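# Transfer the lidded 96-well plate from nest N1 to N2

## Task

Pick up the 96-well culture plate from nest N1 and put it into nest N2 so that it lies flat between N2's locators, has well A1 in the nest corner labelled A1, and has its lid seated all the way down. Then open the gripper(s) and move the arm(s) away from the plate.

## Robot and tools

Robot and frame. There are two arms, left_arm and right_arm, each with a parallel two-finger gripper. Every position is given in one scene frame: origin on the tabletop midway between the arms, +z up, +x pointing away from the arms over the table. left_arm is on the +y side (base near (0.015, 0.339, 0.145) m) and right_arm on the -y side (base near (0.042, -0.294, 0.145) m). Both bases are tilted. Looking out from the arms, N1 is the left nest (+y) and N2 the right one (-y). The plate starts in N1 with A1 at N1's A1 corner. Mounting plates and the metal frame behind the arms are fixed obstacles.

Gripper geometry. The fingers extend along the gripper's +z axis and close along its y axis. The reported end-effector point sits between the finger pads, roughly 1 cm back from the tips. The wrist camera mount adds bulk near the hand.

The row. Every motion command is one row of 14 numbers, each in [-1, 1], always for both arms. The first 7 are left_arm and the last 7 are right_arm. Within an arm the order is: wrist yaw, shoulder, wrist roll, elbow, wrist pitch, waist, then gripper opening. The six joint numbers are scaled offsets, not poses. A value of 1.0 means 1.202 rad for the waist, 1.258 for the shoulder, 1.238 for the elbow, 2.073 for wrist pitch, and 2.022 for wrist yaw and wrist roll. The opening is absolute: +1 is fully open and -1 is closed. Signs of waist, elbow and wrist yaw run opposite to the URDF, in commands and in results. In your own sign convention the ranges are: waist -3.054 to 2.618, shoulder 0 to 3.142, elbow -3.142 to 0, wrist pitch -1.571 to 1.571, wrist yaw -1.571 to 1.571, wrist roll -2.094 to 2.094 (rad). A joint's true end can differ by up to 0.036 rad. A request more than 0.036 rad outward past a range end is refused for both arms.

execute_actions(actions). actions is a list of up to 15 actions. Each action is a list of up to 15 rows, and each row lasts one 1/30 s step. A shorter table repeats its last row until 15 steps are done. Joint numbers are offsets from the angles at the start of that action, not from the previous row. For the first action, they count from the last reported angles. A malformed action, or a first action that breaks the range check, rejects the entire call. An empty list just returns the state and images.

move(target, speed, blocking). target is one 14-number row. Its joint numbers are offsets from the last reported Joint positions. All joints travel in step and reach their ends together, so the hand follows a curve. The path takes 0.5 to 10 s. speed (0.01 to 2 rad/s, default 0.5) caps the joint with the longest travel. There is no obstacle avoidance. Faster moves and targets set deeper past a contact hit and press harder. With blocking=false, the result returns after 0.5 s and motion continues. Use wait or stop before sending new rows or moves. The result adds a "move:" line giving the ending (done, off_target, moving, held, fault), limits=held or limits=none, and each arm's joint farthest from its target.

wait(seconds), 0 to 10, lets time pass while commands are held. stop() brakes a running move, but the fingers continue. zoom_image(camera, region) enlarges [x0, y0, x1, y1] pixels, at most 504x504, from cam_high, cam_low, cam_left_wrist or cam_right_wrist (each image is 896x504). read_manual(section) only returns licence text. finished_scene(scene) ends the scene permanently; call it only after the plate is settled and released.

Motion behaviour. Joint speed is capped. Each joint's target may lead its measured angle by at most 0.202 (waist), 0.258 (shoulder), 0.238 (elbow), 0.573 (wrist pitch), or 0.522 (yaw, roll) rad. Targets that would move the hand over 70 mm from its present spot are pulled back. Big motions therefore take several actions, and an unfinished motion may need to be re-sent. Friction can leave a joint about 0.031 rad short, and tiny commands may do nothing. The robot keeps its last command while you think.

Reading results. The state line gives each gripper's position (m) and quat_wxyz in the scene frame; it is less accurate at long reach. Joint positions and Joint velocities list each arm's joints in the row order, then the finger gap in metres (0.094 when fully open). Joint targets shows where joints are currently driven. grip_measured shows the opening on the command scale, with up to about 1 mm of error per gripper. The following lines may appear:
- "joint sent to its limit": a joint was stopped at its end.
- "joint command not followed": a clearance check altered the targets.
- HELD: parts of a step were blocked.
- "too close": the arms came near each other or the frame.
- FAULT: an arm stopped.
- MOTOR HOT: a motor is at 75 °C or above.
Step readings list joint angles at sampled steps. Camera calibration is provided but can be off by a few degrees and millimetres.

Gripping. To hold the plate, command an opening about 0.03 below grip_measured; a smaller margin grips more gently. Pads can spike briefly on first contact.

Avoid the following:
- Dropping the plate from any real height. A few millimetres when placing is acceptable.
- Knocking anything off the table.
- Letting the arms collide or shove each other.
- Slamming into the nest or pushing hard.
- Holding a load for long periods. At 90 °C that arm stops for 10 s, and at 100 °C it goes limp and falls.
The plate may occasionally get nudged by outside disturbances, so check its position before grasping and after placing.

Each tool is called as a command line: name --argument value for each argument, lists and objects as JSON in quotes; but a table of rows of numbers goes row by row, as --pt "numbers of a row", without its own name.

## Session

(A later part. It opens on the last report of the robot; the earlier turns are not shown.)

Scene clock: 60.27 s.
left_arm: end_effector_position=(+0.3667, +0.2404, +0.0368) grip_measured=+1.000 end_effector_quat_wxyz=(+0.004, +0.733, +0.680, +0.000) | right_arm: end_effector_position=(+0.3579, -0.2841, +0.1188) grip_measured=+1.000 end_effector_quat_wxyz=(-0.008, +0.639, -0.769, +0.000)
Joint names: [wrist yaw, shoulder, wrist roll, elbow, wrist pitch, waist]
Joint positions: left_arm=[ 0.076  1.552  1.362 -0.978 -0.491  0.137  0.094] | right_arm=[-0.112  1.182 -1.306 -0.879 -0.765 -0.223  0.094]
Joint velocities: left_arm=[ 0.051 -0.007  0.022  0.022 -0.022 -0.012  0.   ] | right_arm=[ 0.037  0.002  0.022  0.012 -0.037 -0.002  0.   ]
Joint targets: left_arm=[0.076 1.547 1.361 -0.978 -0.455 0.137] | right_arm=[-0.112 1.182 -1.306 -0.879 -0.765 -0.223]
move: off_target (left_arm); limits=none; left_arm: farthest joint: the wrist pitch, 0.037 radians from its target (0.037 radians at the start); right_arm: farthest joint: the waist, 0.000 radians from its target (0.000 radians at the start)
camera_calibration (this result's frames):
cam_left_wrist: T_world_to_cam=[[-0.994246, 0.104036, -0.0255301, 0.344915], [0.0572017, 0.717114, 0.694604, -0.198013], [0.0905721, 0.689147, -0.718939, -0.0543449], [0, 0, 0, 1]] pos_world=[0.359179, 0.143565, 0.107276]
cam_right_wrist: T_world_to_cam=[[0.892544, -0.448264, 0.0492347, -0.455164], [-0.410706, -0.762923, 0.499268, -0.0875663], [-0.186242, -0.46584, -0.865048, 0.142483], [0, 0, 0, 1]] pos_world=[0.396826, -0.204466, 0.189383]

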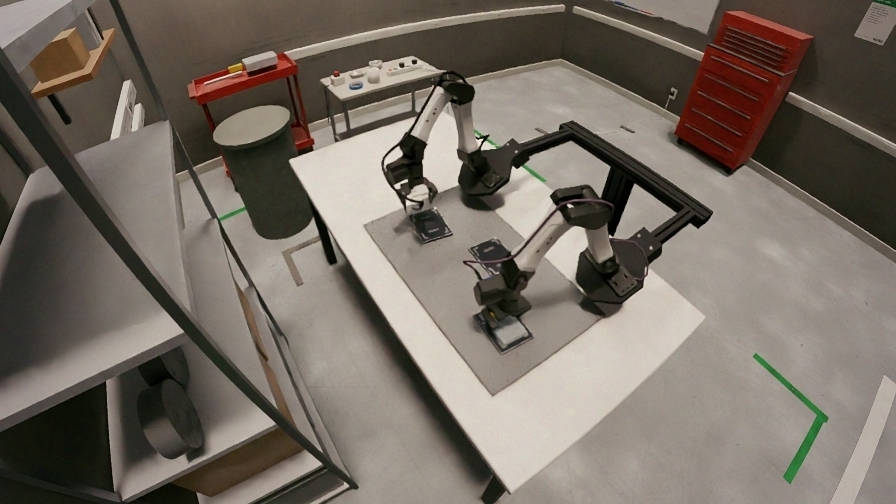

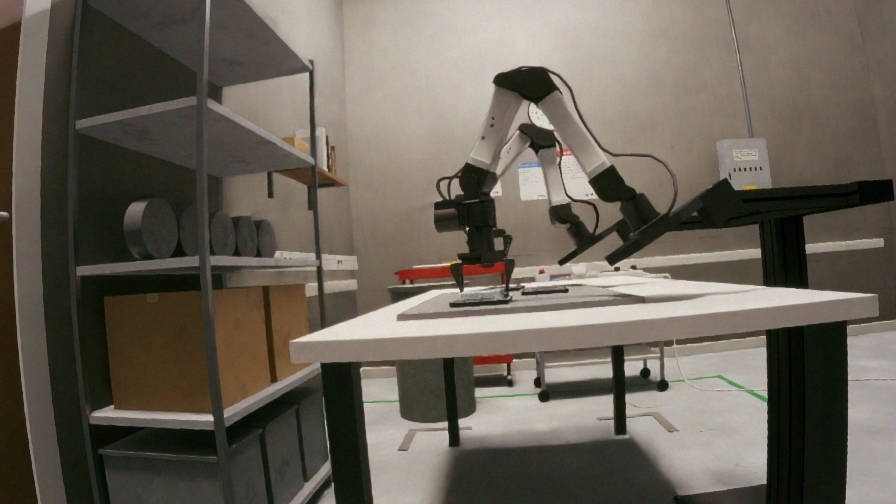

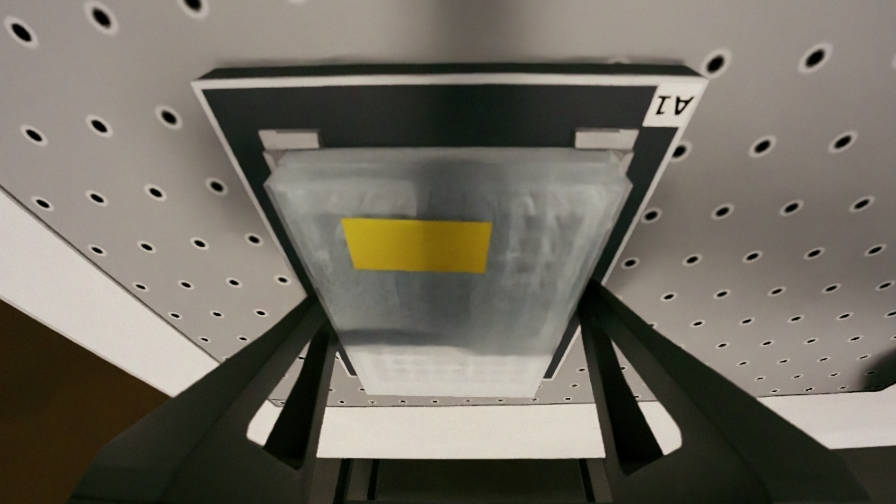

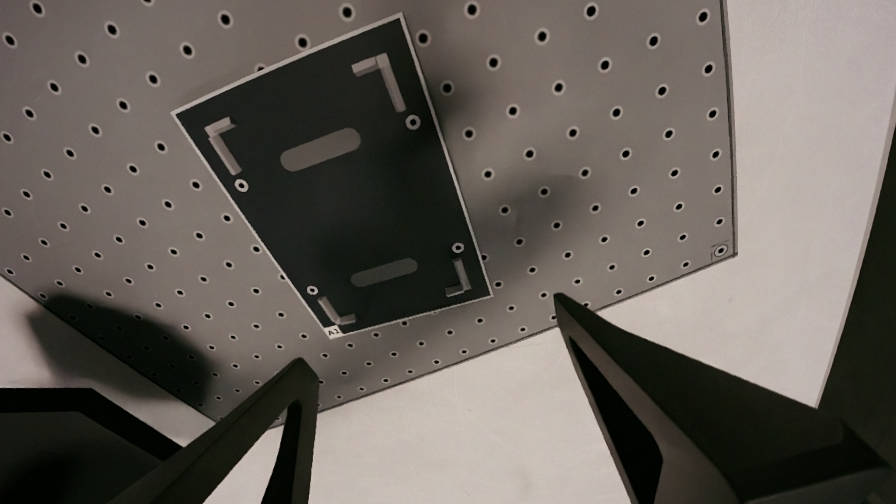

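move --target '[0,-0.026,0,0,0.008,0,1, 0,0,0,0,0,0,1]' --speed 0.03

Scene clock: 63.93 s.
left_arm: end_effector_position=(+0.3689, +0.2400, +0.0392) grip_measured=+1.000 end_effector_quat_wxyz=(+0.009, +0.733, +0.681, +0.003) | right_arm: end_effector_position=(+0.3579, -0.2841, +0.1188) grip_measured=+1.000 end_effector_quat_wxyz=(-0.008, +0.639, -0.769, +0.000)
Joint names: [wrist yaw, shoulder, wrist roll, elbow, wrist pitch, waist]
Joint positions: left_arm=[ 0.076  1.544  1.362 -0.978 -0.489  0.137  0.094] | right_arm=[-0.112  1.182 -1.306 -0.879 -0.765 -0.223  0.094]
Joint velocities: left_arm=[-0.051 -0.007 -0.007 -0.007 -0.022 -0.002  0.   ] | right_arm=[ 0.066  0.002 -0.051 -0.002  0.007 -0.017  0.   ]
Joint targets: left_arm=[0.076 1.519 1.362 -0.978 -0.475 0.137] | right_arm=[-0.112 1.182 -1.306 -0.879 -0.765 -0.223]
move: off_target (left_arm); limits=none; left_arm: farthest joint: the shoulder, 0.024 radians from its target (0.033 radians at the start); right_arm: farthest joint: the waist, 0.000 radians from its target (0.000 radians at the start)
camera_calibration (this result's frames):
cam_left_wrist: T_world_to_cam=[[-0.994019, 0.103098, -0.0359999, 0.347738], [0.0494994, 0.71923, 0.693006, -0.19715], [0.09734, 0.68708, -0.720032, -0.0544265], [0, 0, 0, 1]] pos_world=[0.360715, 0.14334, 0.109956]
cam_right_wrist: T_world_to_cam=[[0.892544, -0.448264, 0.0492347, -0.455164], [-0.410706, -0.762923, 0.499268, -0.0875663], [-0.186242, -0.46584, -0.865048, 0.142483], [0, 0, 0, 1]] pos_world=[0.396826, -0.204466, 0.189383]

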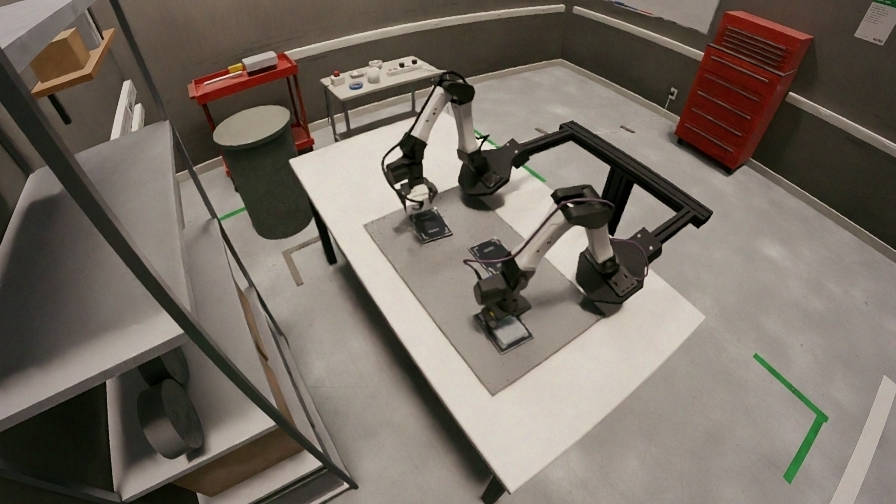

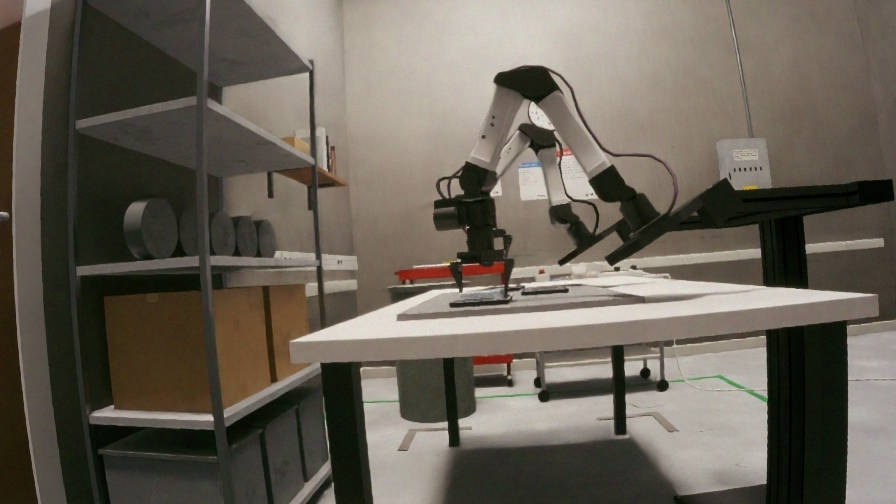

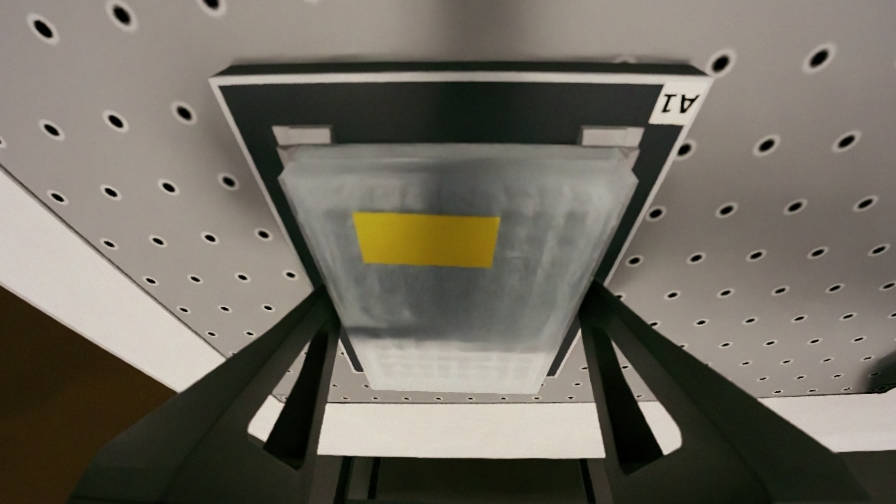

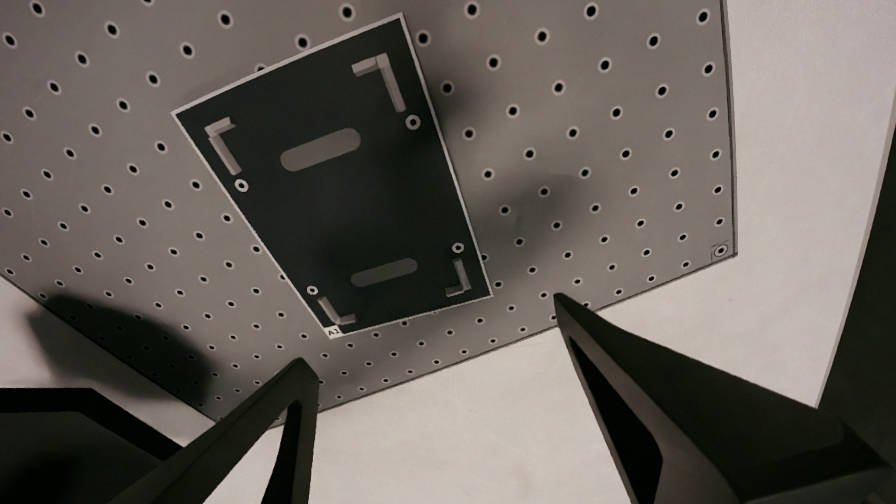

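move --target '[0,0,0,0,0.013,0,1, 0,0,0,0,0,0,1]' --speed 0.03

move --target '[0,0,0,0,0,0,0.72, 0,0,0,0,0,0,1]'

Scene clock: 69.27 s.
left_arm: end_effector_position=(+0.3718, +0.2391, +0.0393) grip_measured=+1.000 end_effector_quat_wxyz=(+0.014, +0.732, +0.681, +0.006) | right_arm: end_effector_position=(+0.3579, -0.2841, +0.1188) grip_measured=+1.000 end_effector_quat_wxyz=(-0.008, +0.639, -0.769, +0.000)
Joint names: [wrist yaw, shoulder, wrist roll, elbow, wrist pitch, waist]
Joint positions: left_arm=[ 0.076  1.544  1.362 -0.978 -0.477  0.137  0.094] | right_arm=[-0.112  1.182 -1.306 -0.879 -0.765 -0.223  0.094]
Joint velocities: left_arm=[-0.007  0.002  0.022 -0.027  0.022  0.012  0.   ] | right_arm=[-0.066 -0.012 -0.007  0.007 -0.037 -0.007  0.   ]
Joint targets: left_arm=[0.076 1.544 1.362 -0.978 -0.462 0.137] | right_arm=[-0.112 1.182 -1.306 -0.879 -0.765 -0.223]
move: done; limits=none; left_arm: farthest joint: the wrist pitch, 0.015 radians from its target (0.027 radians at the start); right_arm: farthest joint: the waist, 0.000 radians from its target (0.000 radians at the start)
camera_calibration (this result's frames):
cam_left_wrist: T_world_to_cam=[[-0.993629, 0.101989, -0.0479582, 0.351276], [0.0407152, 0.721635, 0.691076, -0.193976], [0.10509, 0.68472, -0.72119, -0.0563524], [0, 0, 0, 1]] pos_world=[0.362858, 0.14274, 0.110258]
cam_right_wrist: T_world_to_cam=[[0.892544, -0.448264, 0.0492347, -0.455164], [-0.410706, -0.762923, 0.499268, -0.0875663], [-0.186242, -0.46584, -0.865048, 0.142483], [0, 0, 0, 1]] pos_world=[0.396826, -0.204466, 0.189383]

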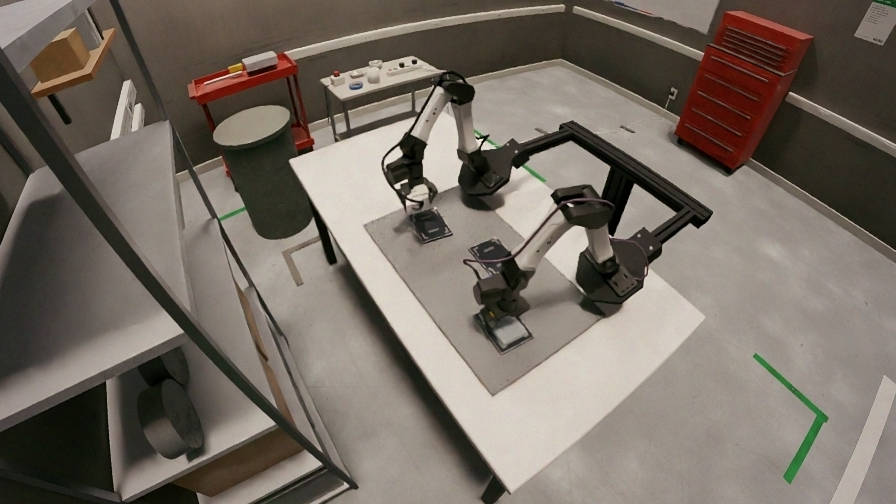

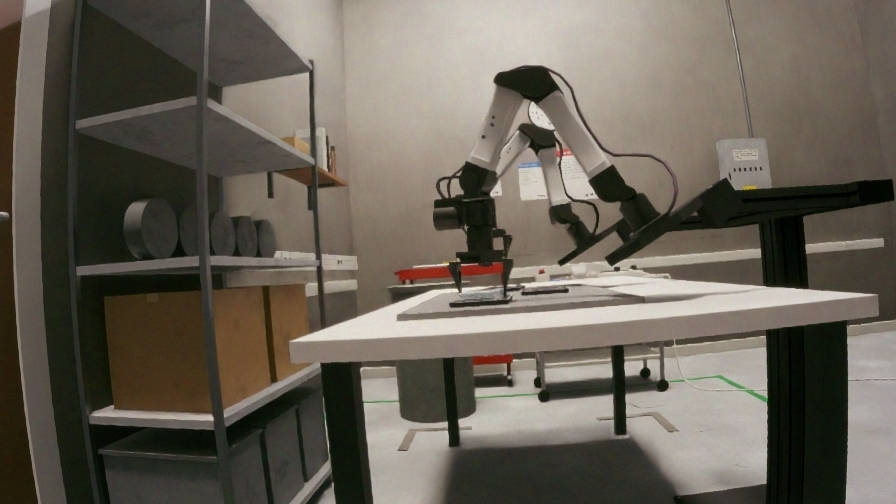

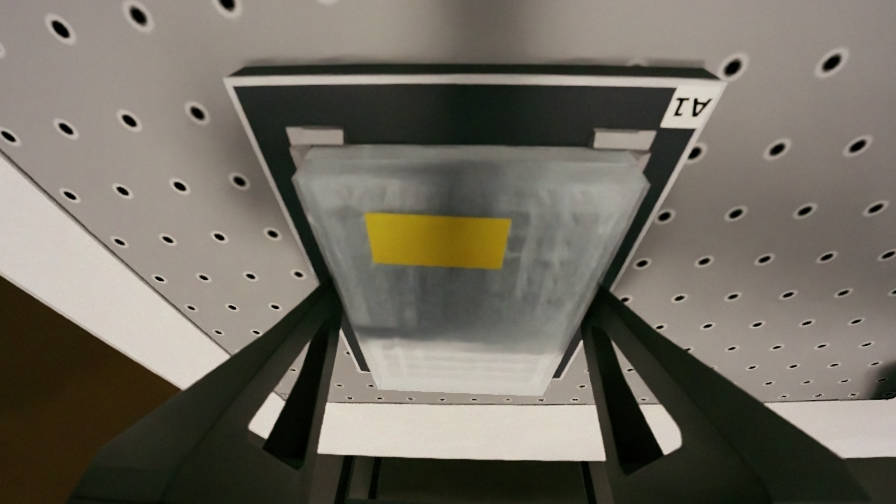

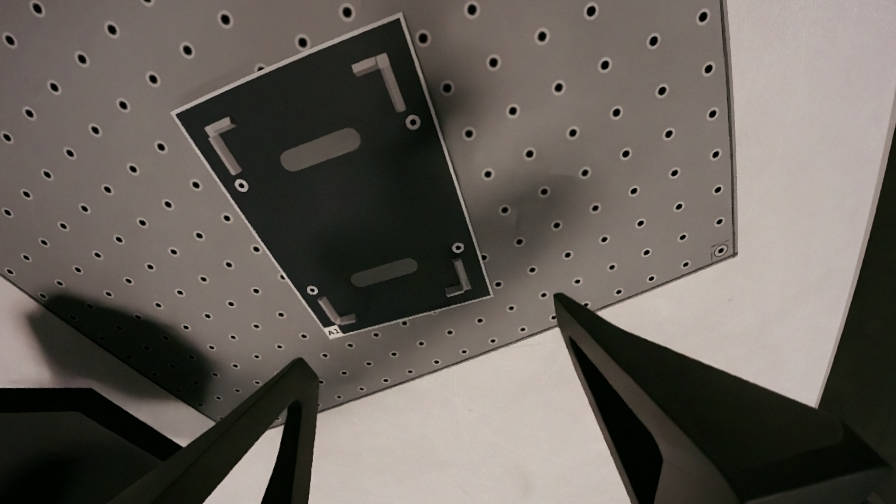

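Scene clock: 69.77 s.
left_arm: end_effector_position=(+0.3706, +0.2392, +0.0393) grip_measured=+0.800 end_effector_quat_wxyz=(+0.013, +0.732, +0.681, +0.004) | right_arm: end_effector_position=(+0.3579, -0.2841, +0.1188) grip_measured=+1.000 end_effector_quat_wxyz=(-0.008, +0.639, -0.769, +0.000)
Joint names: [wrist yaw, shoulder, wrist roll, elbow, wrist pitch, waist]
Joint positions: left_arm=[ 0.074  1.544  1.362 -0.978 -0.481  0.137  0.085] | right_arm=[-0.112  1.182 -1.306 -0.879 -0.765 -0.223  0.094]
Joint velocities: left_arm=[-0.007  0.017 -0.037  0.012 -0.066  0.012 -0.001] | right_arm=[-0.007  0.012  0.037 -0.007 -0.066 -0.012  0.   ]
Joint targets: left_arm=[0.075 1.544 1.362 -0.978 -0.477 0.137] | right_arm=[-0.112 1.182 -1.306 -0.879 -0.765 -0.223]
move: done; limits=none; left_arm: farthest joint: the wrist pitch, 0.004 radians from its target (0.000 radians at the start); right_arm: farthest joint: the waist, 0.000 radians from its target (0.000 radians at the start)
camera_calibration (this result's frames):
cam_left_wrist: T_world_to_cam=[[-0.993803, 0.102391, -0.0432709, 0.34992], [0.0442485, 0.721493, 0.691006, -0.195271], [0.101973, 0.684809, -0.721553, -0.0551916], [0, 0, 0, 1]] pos_world=[0.36202, 0.142854, 0.110251]
cam_right_wrist: T_world_to_cam=[[0.892544, -0.448264, 0.0492347, -0.455164], [-0.410706, -0.762923, 0.499268, -0.0875663], [-0.186242, -0.46584, -0.865048, 0.142483], [0, 0, 0, 1]] pos_world=[0.396826, -0.204466, 0.189383]

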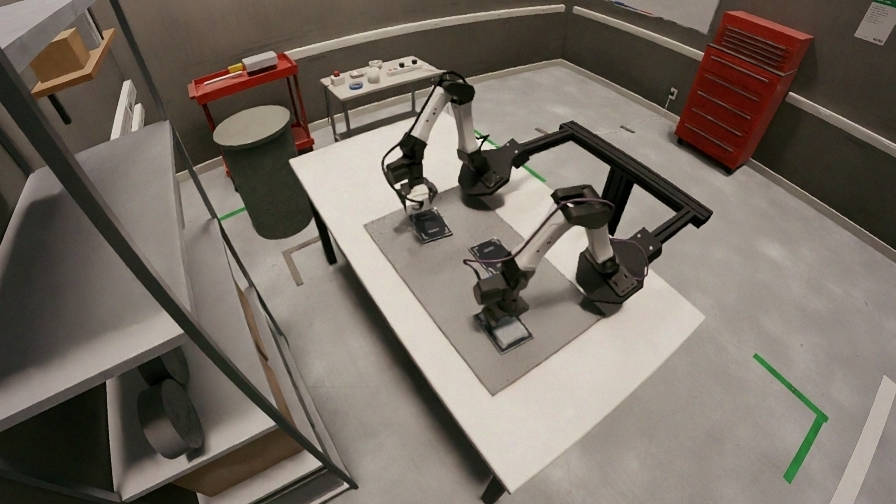

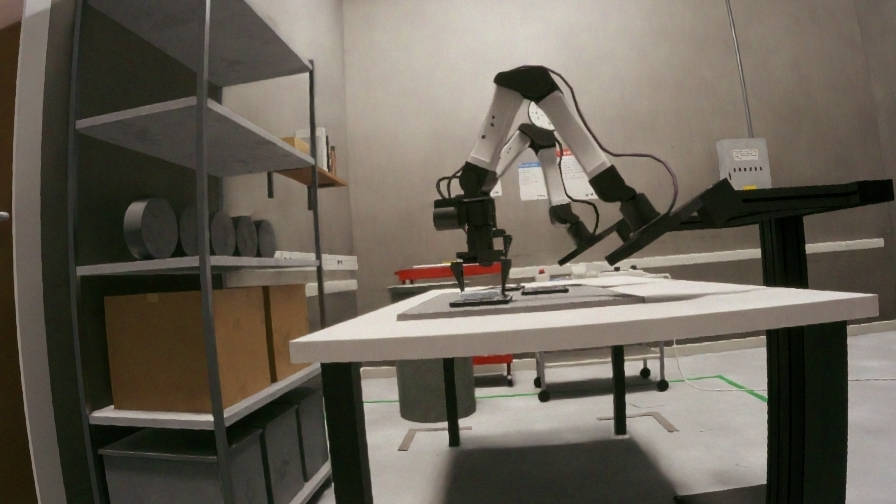

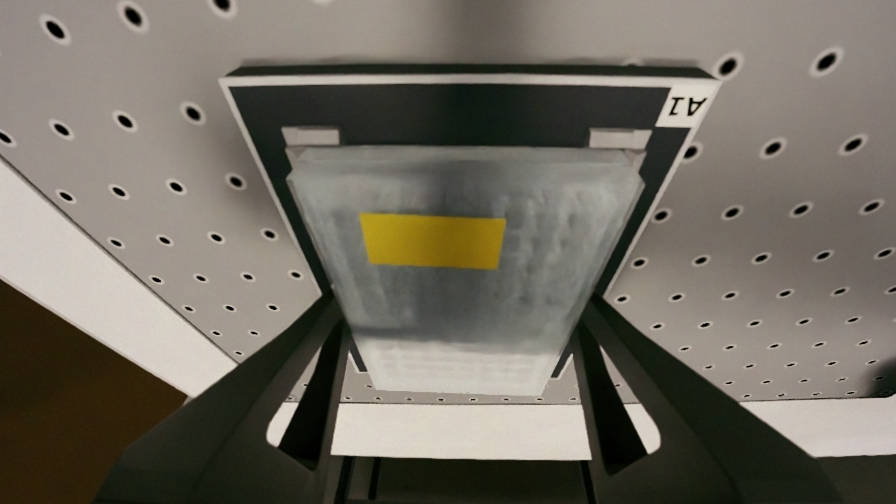

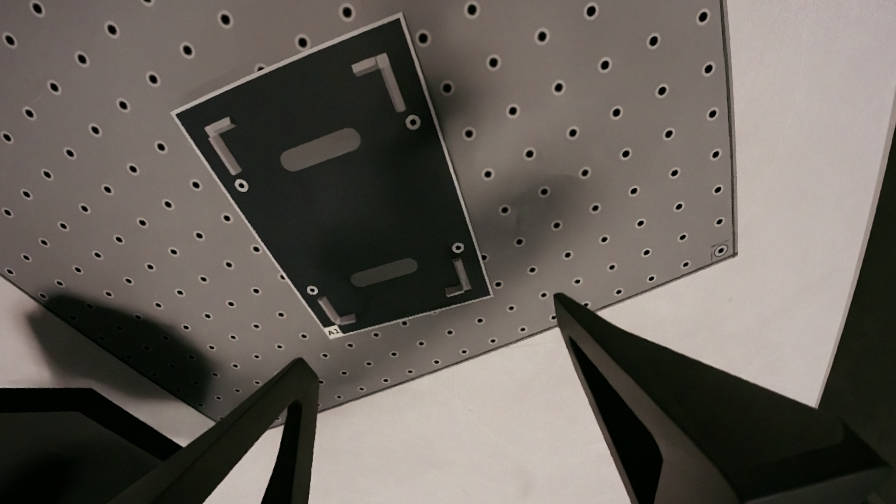

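move --target '[0,-0.088,0,-0.086,-0.09,0.012,0.72, 0,0,0,0,0,0.25,1]' --speed 0.15

Scene clock: 75.17 s.
left_arm: end_effector_position=(+0.3783, +0.2404, +0.0801) grip_measured=+0.800 end_effector_quat_wxyz=(+0.010, +0.733, +0.681, +0.003) | right_arm: end_effector_position=(+0.3490, -0.3681, +0.1172) grip_measured=+1.000 end_effector_quat_wxyz=(-0.044, -0.534, +0.843, -0.048)
Joint names: [wrist yaw, shoulder, wrist roll, elbow, wrist pitch, waist]
Joint positions: left_arm=[ 0.074  1.458  1.362 -1.062 -0.656  0.137  0.085] | right_arm=[-0.112  1.182 -1.306 -0.879 -0.765  0.069  0.094]
Joint velocities: left_arm=[ 0.037  0.012  0.066  0.012  0.022  0.012 -0.001] | right_arm=[ 0.066 -0.012 -0.066  0.002  0.007  0.007  0.   ]
Joint targets: left_arm=[0.074 1.433 1.362 -1.084 -0.668 0.152] | right_arm=[-0.112 1.182 -1.306 -0.879 -0.765 0.077]
move: off_target (left_arm); limits=none; left_arm: farthest joint: the shoulder, 0.025 radians from its target (0.110 radians at the start); right_arm: farthest joint: the waist, 0.008 radians from its target (0.301 radians at the start)
camera_calibration (this result's frames):
cam_left_wrist: T_world_to_cam=[[-0.993956, 0.102841, -0.0384125, 0.35876], [0.0478142, 0.720517, 0.691787, -0.225836], [0.0988207, 0.685769, -0.721079, -0.0263835], [0, 0, 0, 1]] pos_world=[0.369997, 0.143916, 0.150986]
cam_right_wrist: T_world_to_cam=[[0.752675, -0.649135, 0.110021, -0.517029], [-0.570165, -0.559086, 0.601943, -0.0358864], [-0.32923, -0.515797, -0.790924, 0.123112], [0, 0, 0, 1]] pos_world=[0.409226, -0.292184, 0.175858]

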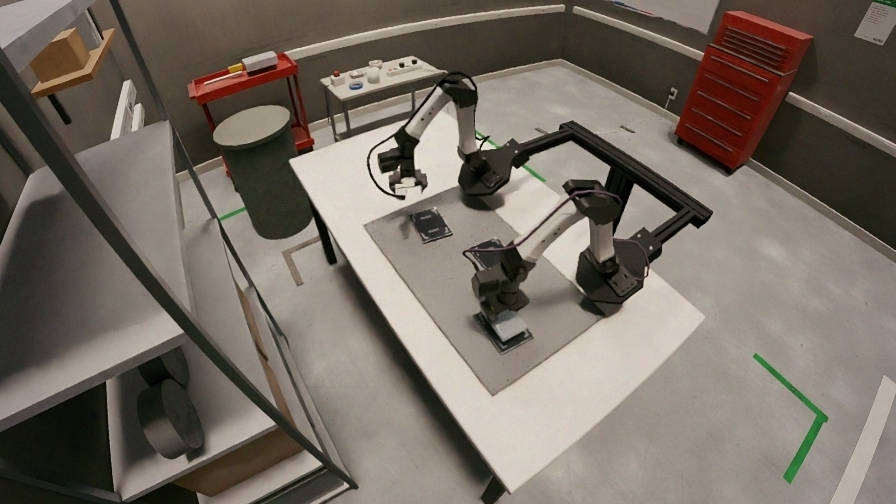

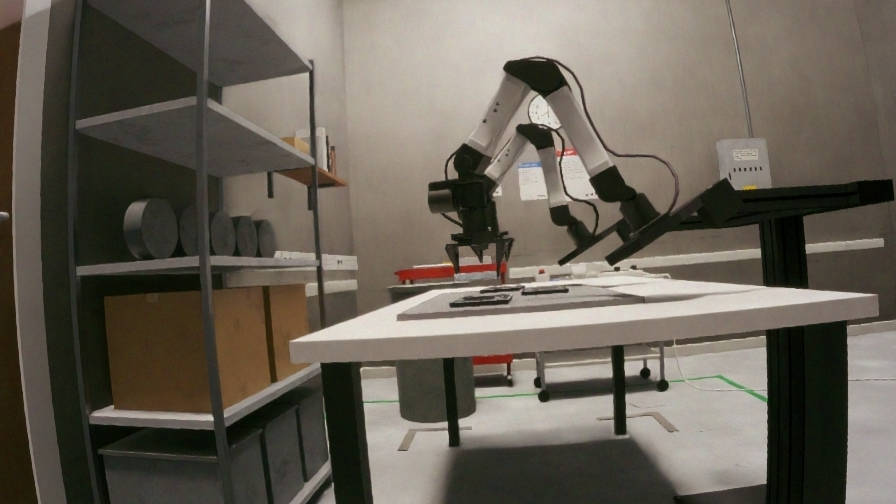

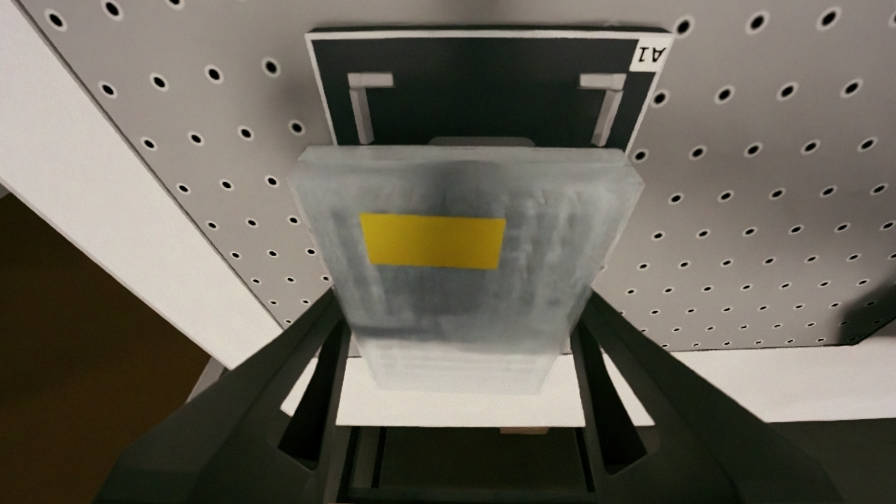

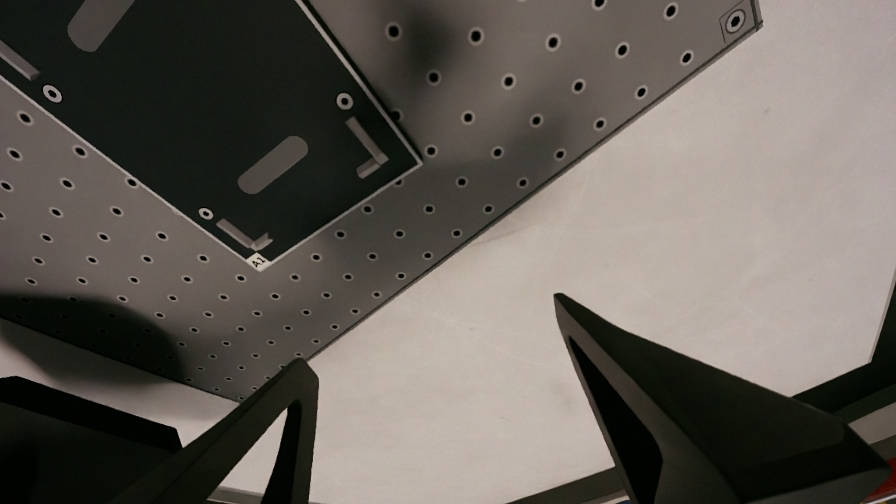

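move --target '[0.132,0.43,-0.266,-0.573,-0.143,0.483,0.72, 0,0,0,0,0,0,1]' --speed 0.3

Scene clock: 87.27 s.
left_arm: end_effector_position=(+0.3747, +0.0111, +0.0764) grip_measured=+0.800 end_effector_quat_wxyz=(-0.000, +0.732, +0.681, +0.001) | right_arm: end_effector_position=(+0.3490, -0.3681, +0.1172) grip_measured=+1.000 end_effector_quat_wxyz=(-0.044, -0.534, +0.843, -0.048)
Joint names: [wrist yaw, shoulder, wrist roll, elbow, wrist pitch, waist]
Joint positions: left_arm=[ 0.333  1.993  0.83  -1.747 -0.94   0.711  0.085] | right_arm=[-0.112  1.182 -1.306 -0.879 -0.765  0.069  0.094]
Joint velocities: left_arm=[ 0.037 -0.007 -0.037  0.017 -0.081 -0.002 -0.001] | right_arm=[-0.007 -0.002 -0.051  0.007  0.051  0.007  0.   ]
Joint targets: left_arm=[0.342 1.999 0.824 -1.772 -0.953 0.718] | right_arm=[-0.112 1.182 -1.306 -0.879 -0.765 0.069]
move: off_target (left_arm); limits=none; left_arm: farthest joint: the elbow, 0.024 radians from its target (0.709 radians at the start); right_arm: farthest joint: the waist, 0.000 radians from its target (0.000 radians at the start)
camera_calibration (this result's frames):
cam_left_wrist: T_world_to_cam=[[-0.994634, 0.101636, -0.0193268, 0.377389], [0.0591025, 0.711533, 0.700163, -0.0626277], [0.0849134, 0.695264, -0.713721, 0.133124], [0, 0, 0, 1]] pos_world=[0.367761, -0.0863507, 0.146157]
cam_right_wrist: T_world_to_cam=[[0.752675, -0.649135, 0.110021, -0.517029], [-0.570165, -0.559086, 0.601943, -0.0358864], [-0.32923, -0.515797, -0.790924, 0.123112], [0, 0, 0, 1]] pos_world=[0.409226, -0.292184, 0.175858]

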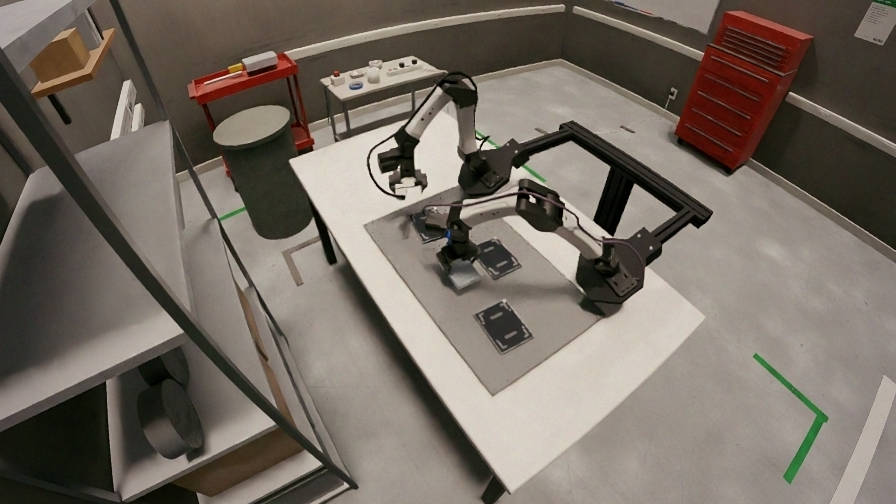

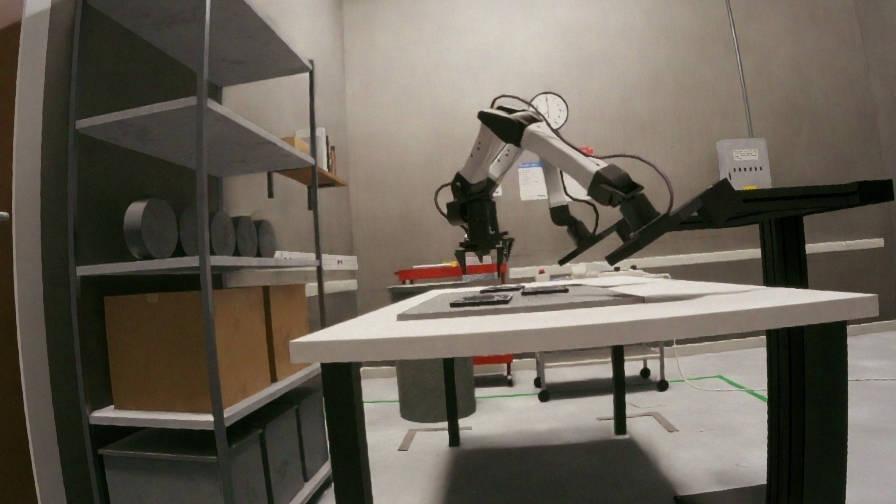

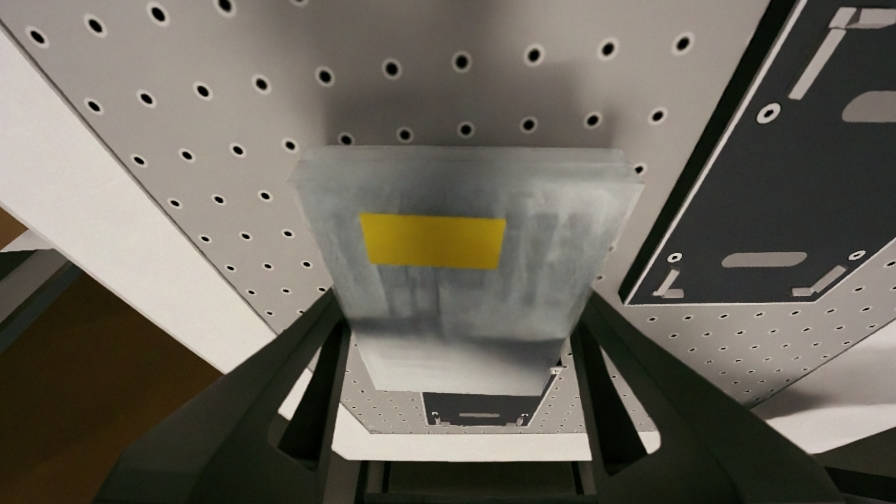

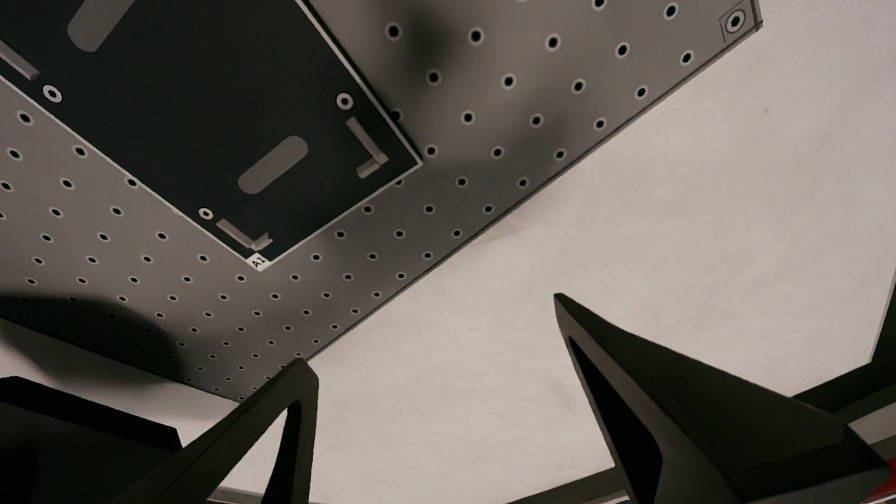

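move --target '[-0.012,0.066,0.022,0.05,0.069,-0.036,0.72, 0,0,0,0,0,0,1]' --speed 0.08

Scene clock: 93.77 s.
left_arm: end_effector_position=(+0.3739, +0.0108, +0.0316) grip_measured=+0.800 end_effector_quat_wxyz=(-0.002, +0.734, +0.679, -0.002) | right_arm: end_effector_position=(+0.3490, -0.3681, +0.1172) grip_measured=+1.000 end_effector_quat_wxyz=(-0.044, -0.534, +0.843, -0.048)
Joint names: [wrist yaw, shoulder, wrist roll, elbow, wrist pitch, waist]
Joint positions: left_arm=[ 0.314  2.068  0.869 -1.7   -0.81   0.676  0.085] | right_arm=[-0.112  1.182 -1.306 -0.879 -0.765  0.069  0.094]
Joint velocities: left_arm=[-0.007 -0.002  0.081 -0.017 -0.051  0.002 -0.001] | right_arm=[-0.022  0.007 -0.007 -0.002 -0.051 -0.007  0.   ]
Joint targets: left_arm=[0.309 2.076 0.874 -1.686 -0.797 0.668] | right_arm=[-0.112 1.182 -1.306 -0.879 -0.765 0.069]
move: done; limits=none; left_arm: farthest joint: the elbow, 0.015 radians from its target (0.062 radians at the start); right_arm: farthest joint: the waist, 0.000 radians from its target (0.000 radians at the start)
camera_calibration (this result's frames):
cam_left_wrist: T_world_to_cam=[[-0.994164, 0.107015, -0.0136065, 0.375382], [0.0671986, 0.713011, 0.697925, -0.0340193], [0.08439, 0.692938, -0.716041, 0.101667], [0, 0, 0, 1]] pos_world=[0.366897, -0.0863642, 0.101648]
cam_right_wrist: T_world_to_cam=[[0.752675, -0.649135, 0.110021, -0.517029], [-0.570165, -0.559086, 0.601943, -0.0358864], [-0.32923, -0.515797, -0.790924, 0.123112], [0, 0, 0, 1]] pos_world=[0.409226, -0.292184, 0.175858]

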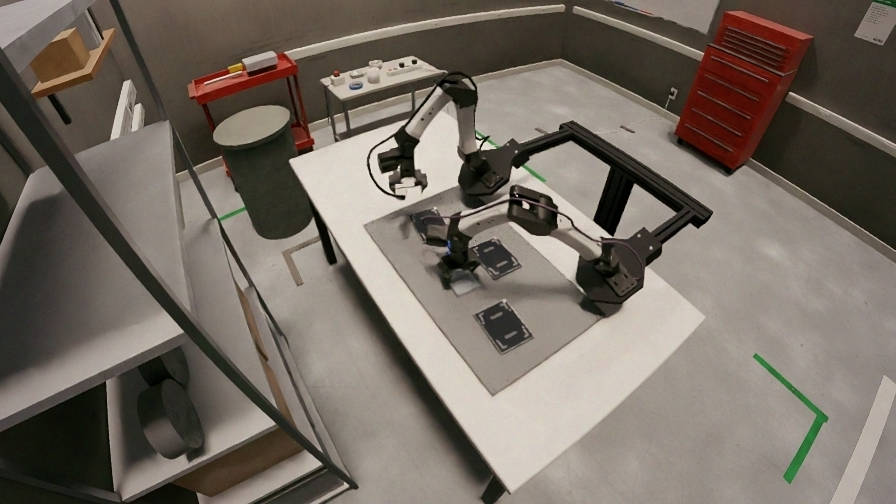

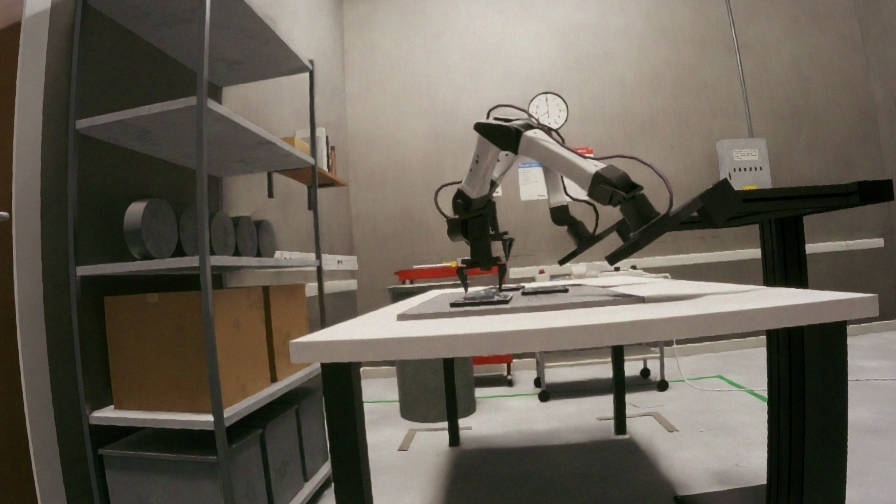

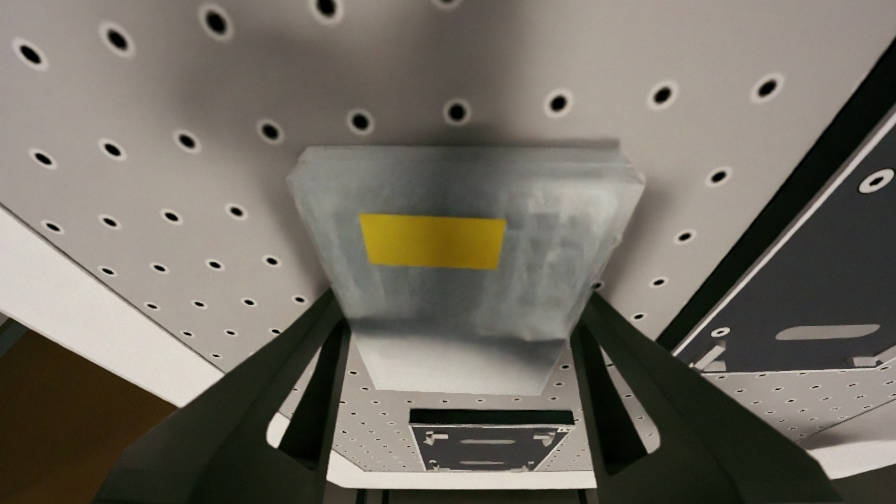

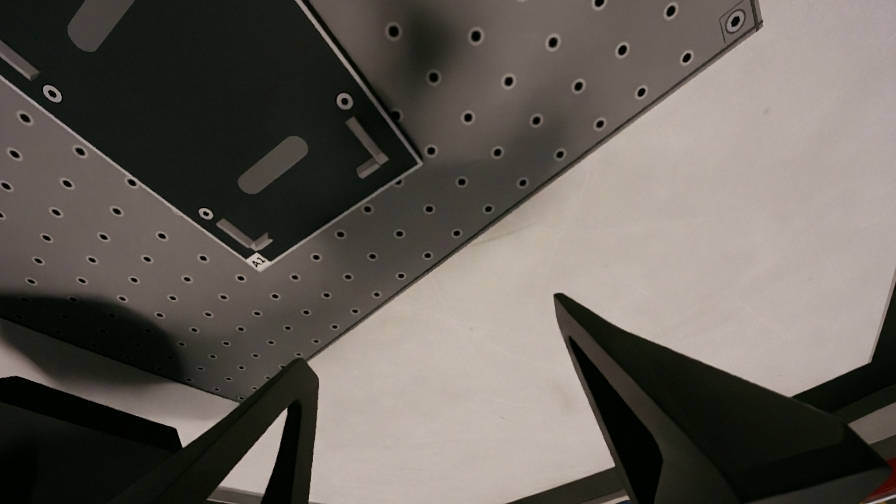

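execute_actions --actions '[]'

Scene clock: 105.37 s.
left_arm: end_effector_position=(+0.3740, +0.0108, +0.0316) grip_measured=+0.800 end_effector_quat_wxyz=(-0.001, +0.734, +0.679, -0.002) | right_arm: end_effector_position=(+0.3490, -0.3681, +0.1172) grip_measured=+1.000 end_effector_quat_wxyz=(-0.044, -0.534, +0.843, -0.048)
Joint names: [wrist yaw, shoulder, wrist roll, elbow, wrist pitch, waist]
Joint positions: left_arm=[ 0.314  2.068  0.869 -1.7   -0.809  0.676  0.085] | right_arm=[-0.112  1.182 -1.306 -0.879 -0.765  0.069  0.094]
Joint velocities: left_arm=[-0.022 -0.017 -0.037  0.012 -0.037  0.017  0.   ] | right_arm=[-0.066  0.007  0.007  0.002 -0.037  0.007  0.   ]
Joint targets: left_arm=[0.309 2.076 0.874 -1.686 -0.796 0.668] | right_arm=[-0.112 1.182 -1.306 -0.879 -0.765 0.069]
camera_calibration (this result's frames):
cam_left_wrist: T_world_to_cam=[[-0.994174, 0.106893, -0.0138903, 0.375466], [0.0669335, 0.713196, 0.697761, -0.0338757], [0.0844923, 0.692766, -0.716196, 0.101674], [0, 0, 0, 1]] pos_world=[0.366955, -0.0864109, 0.101671]
cam_right_wrist: T_world_to_cam=[[0.752675, -0.649135, 0.110021, -0.517029], [-0.570165, -0.559086, 0.601943, -0.0358864], [-0.32923, -0.515797, -0.790924, 0.123112], [0, 0, 0, 1]] pos_world=[0.409226, -0.292184, 0.175858]

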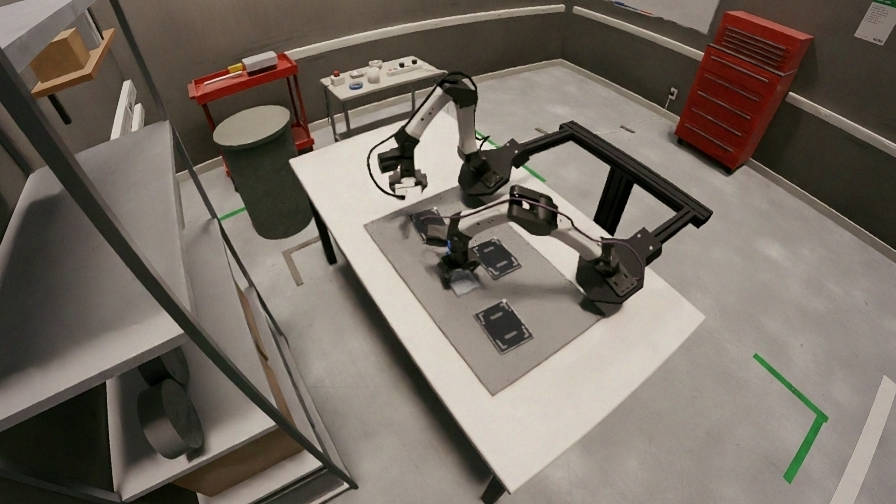

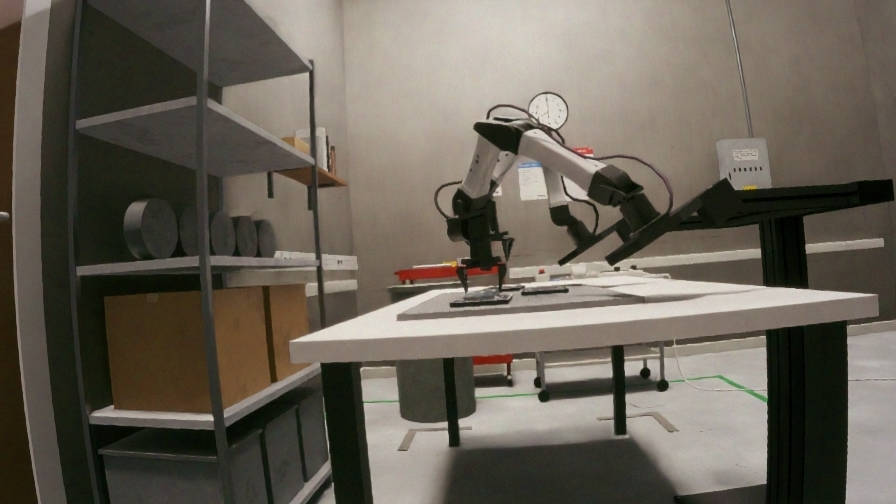

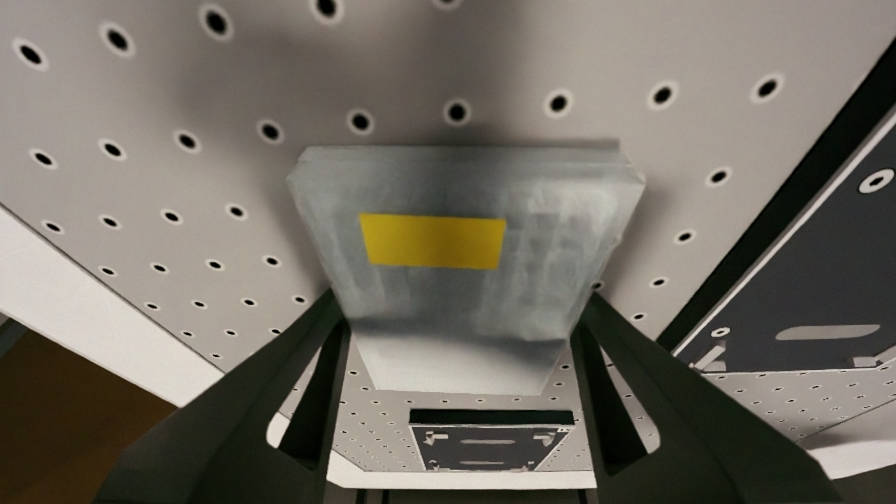

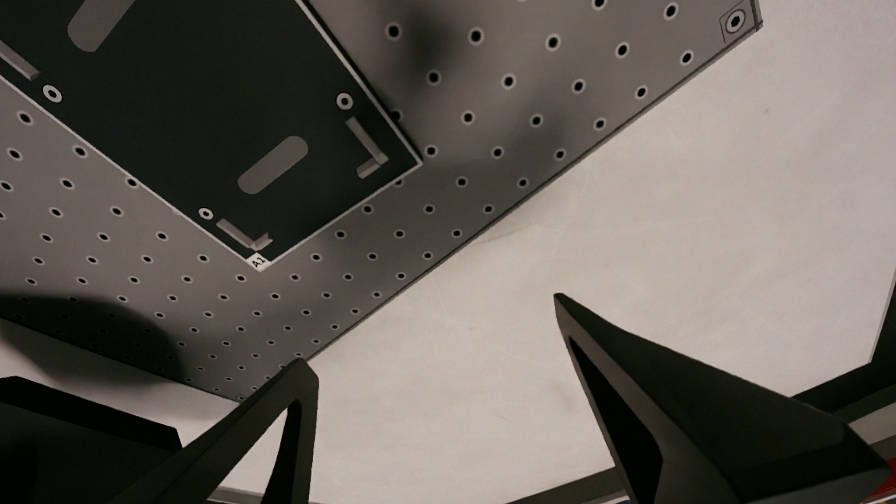

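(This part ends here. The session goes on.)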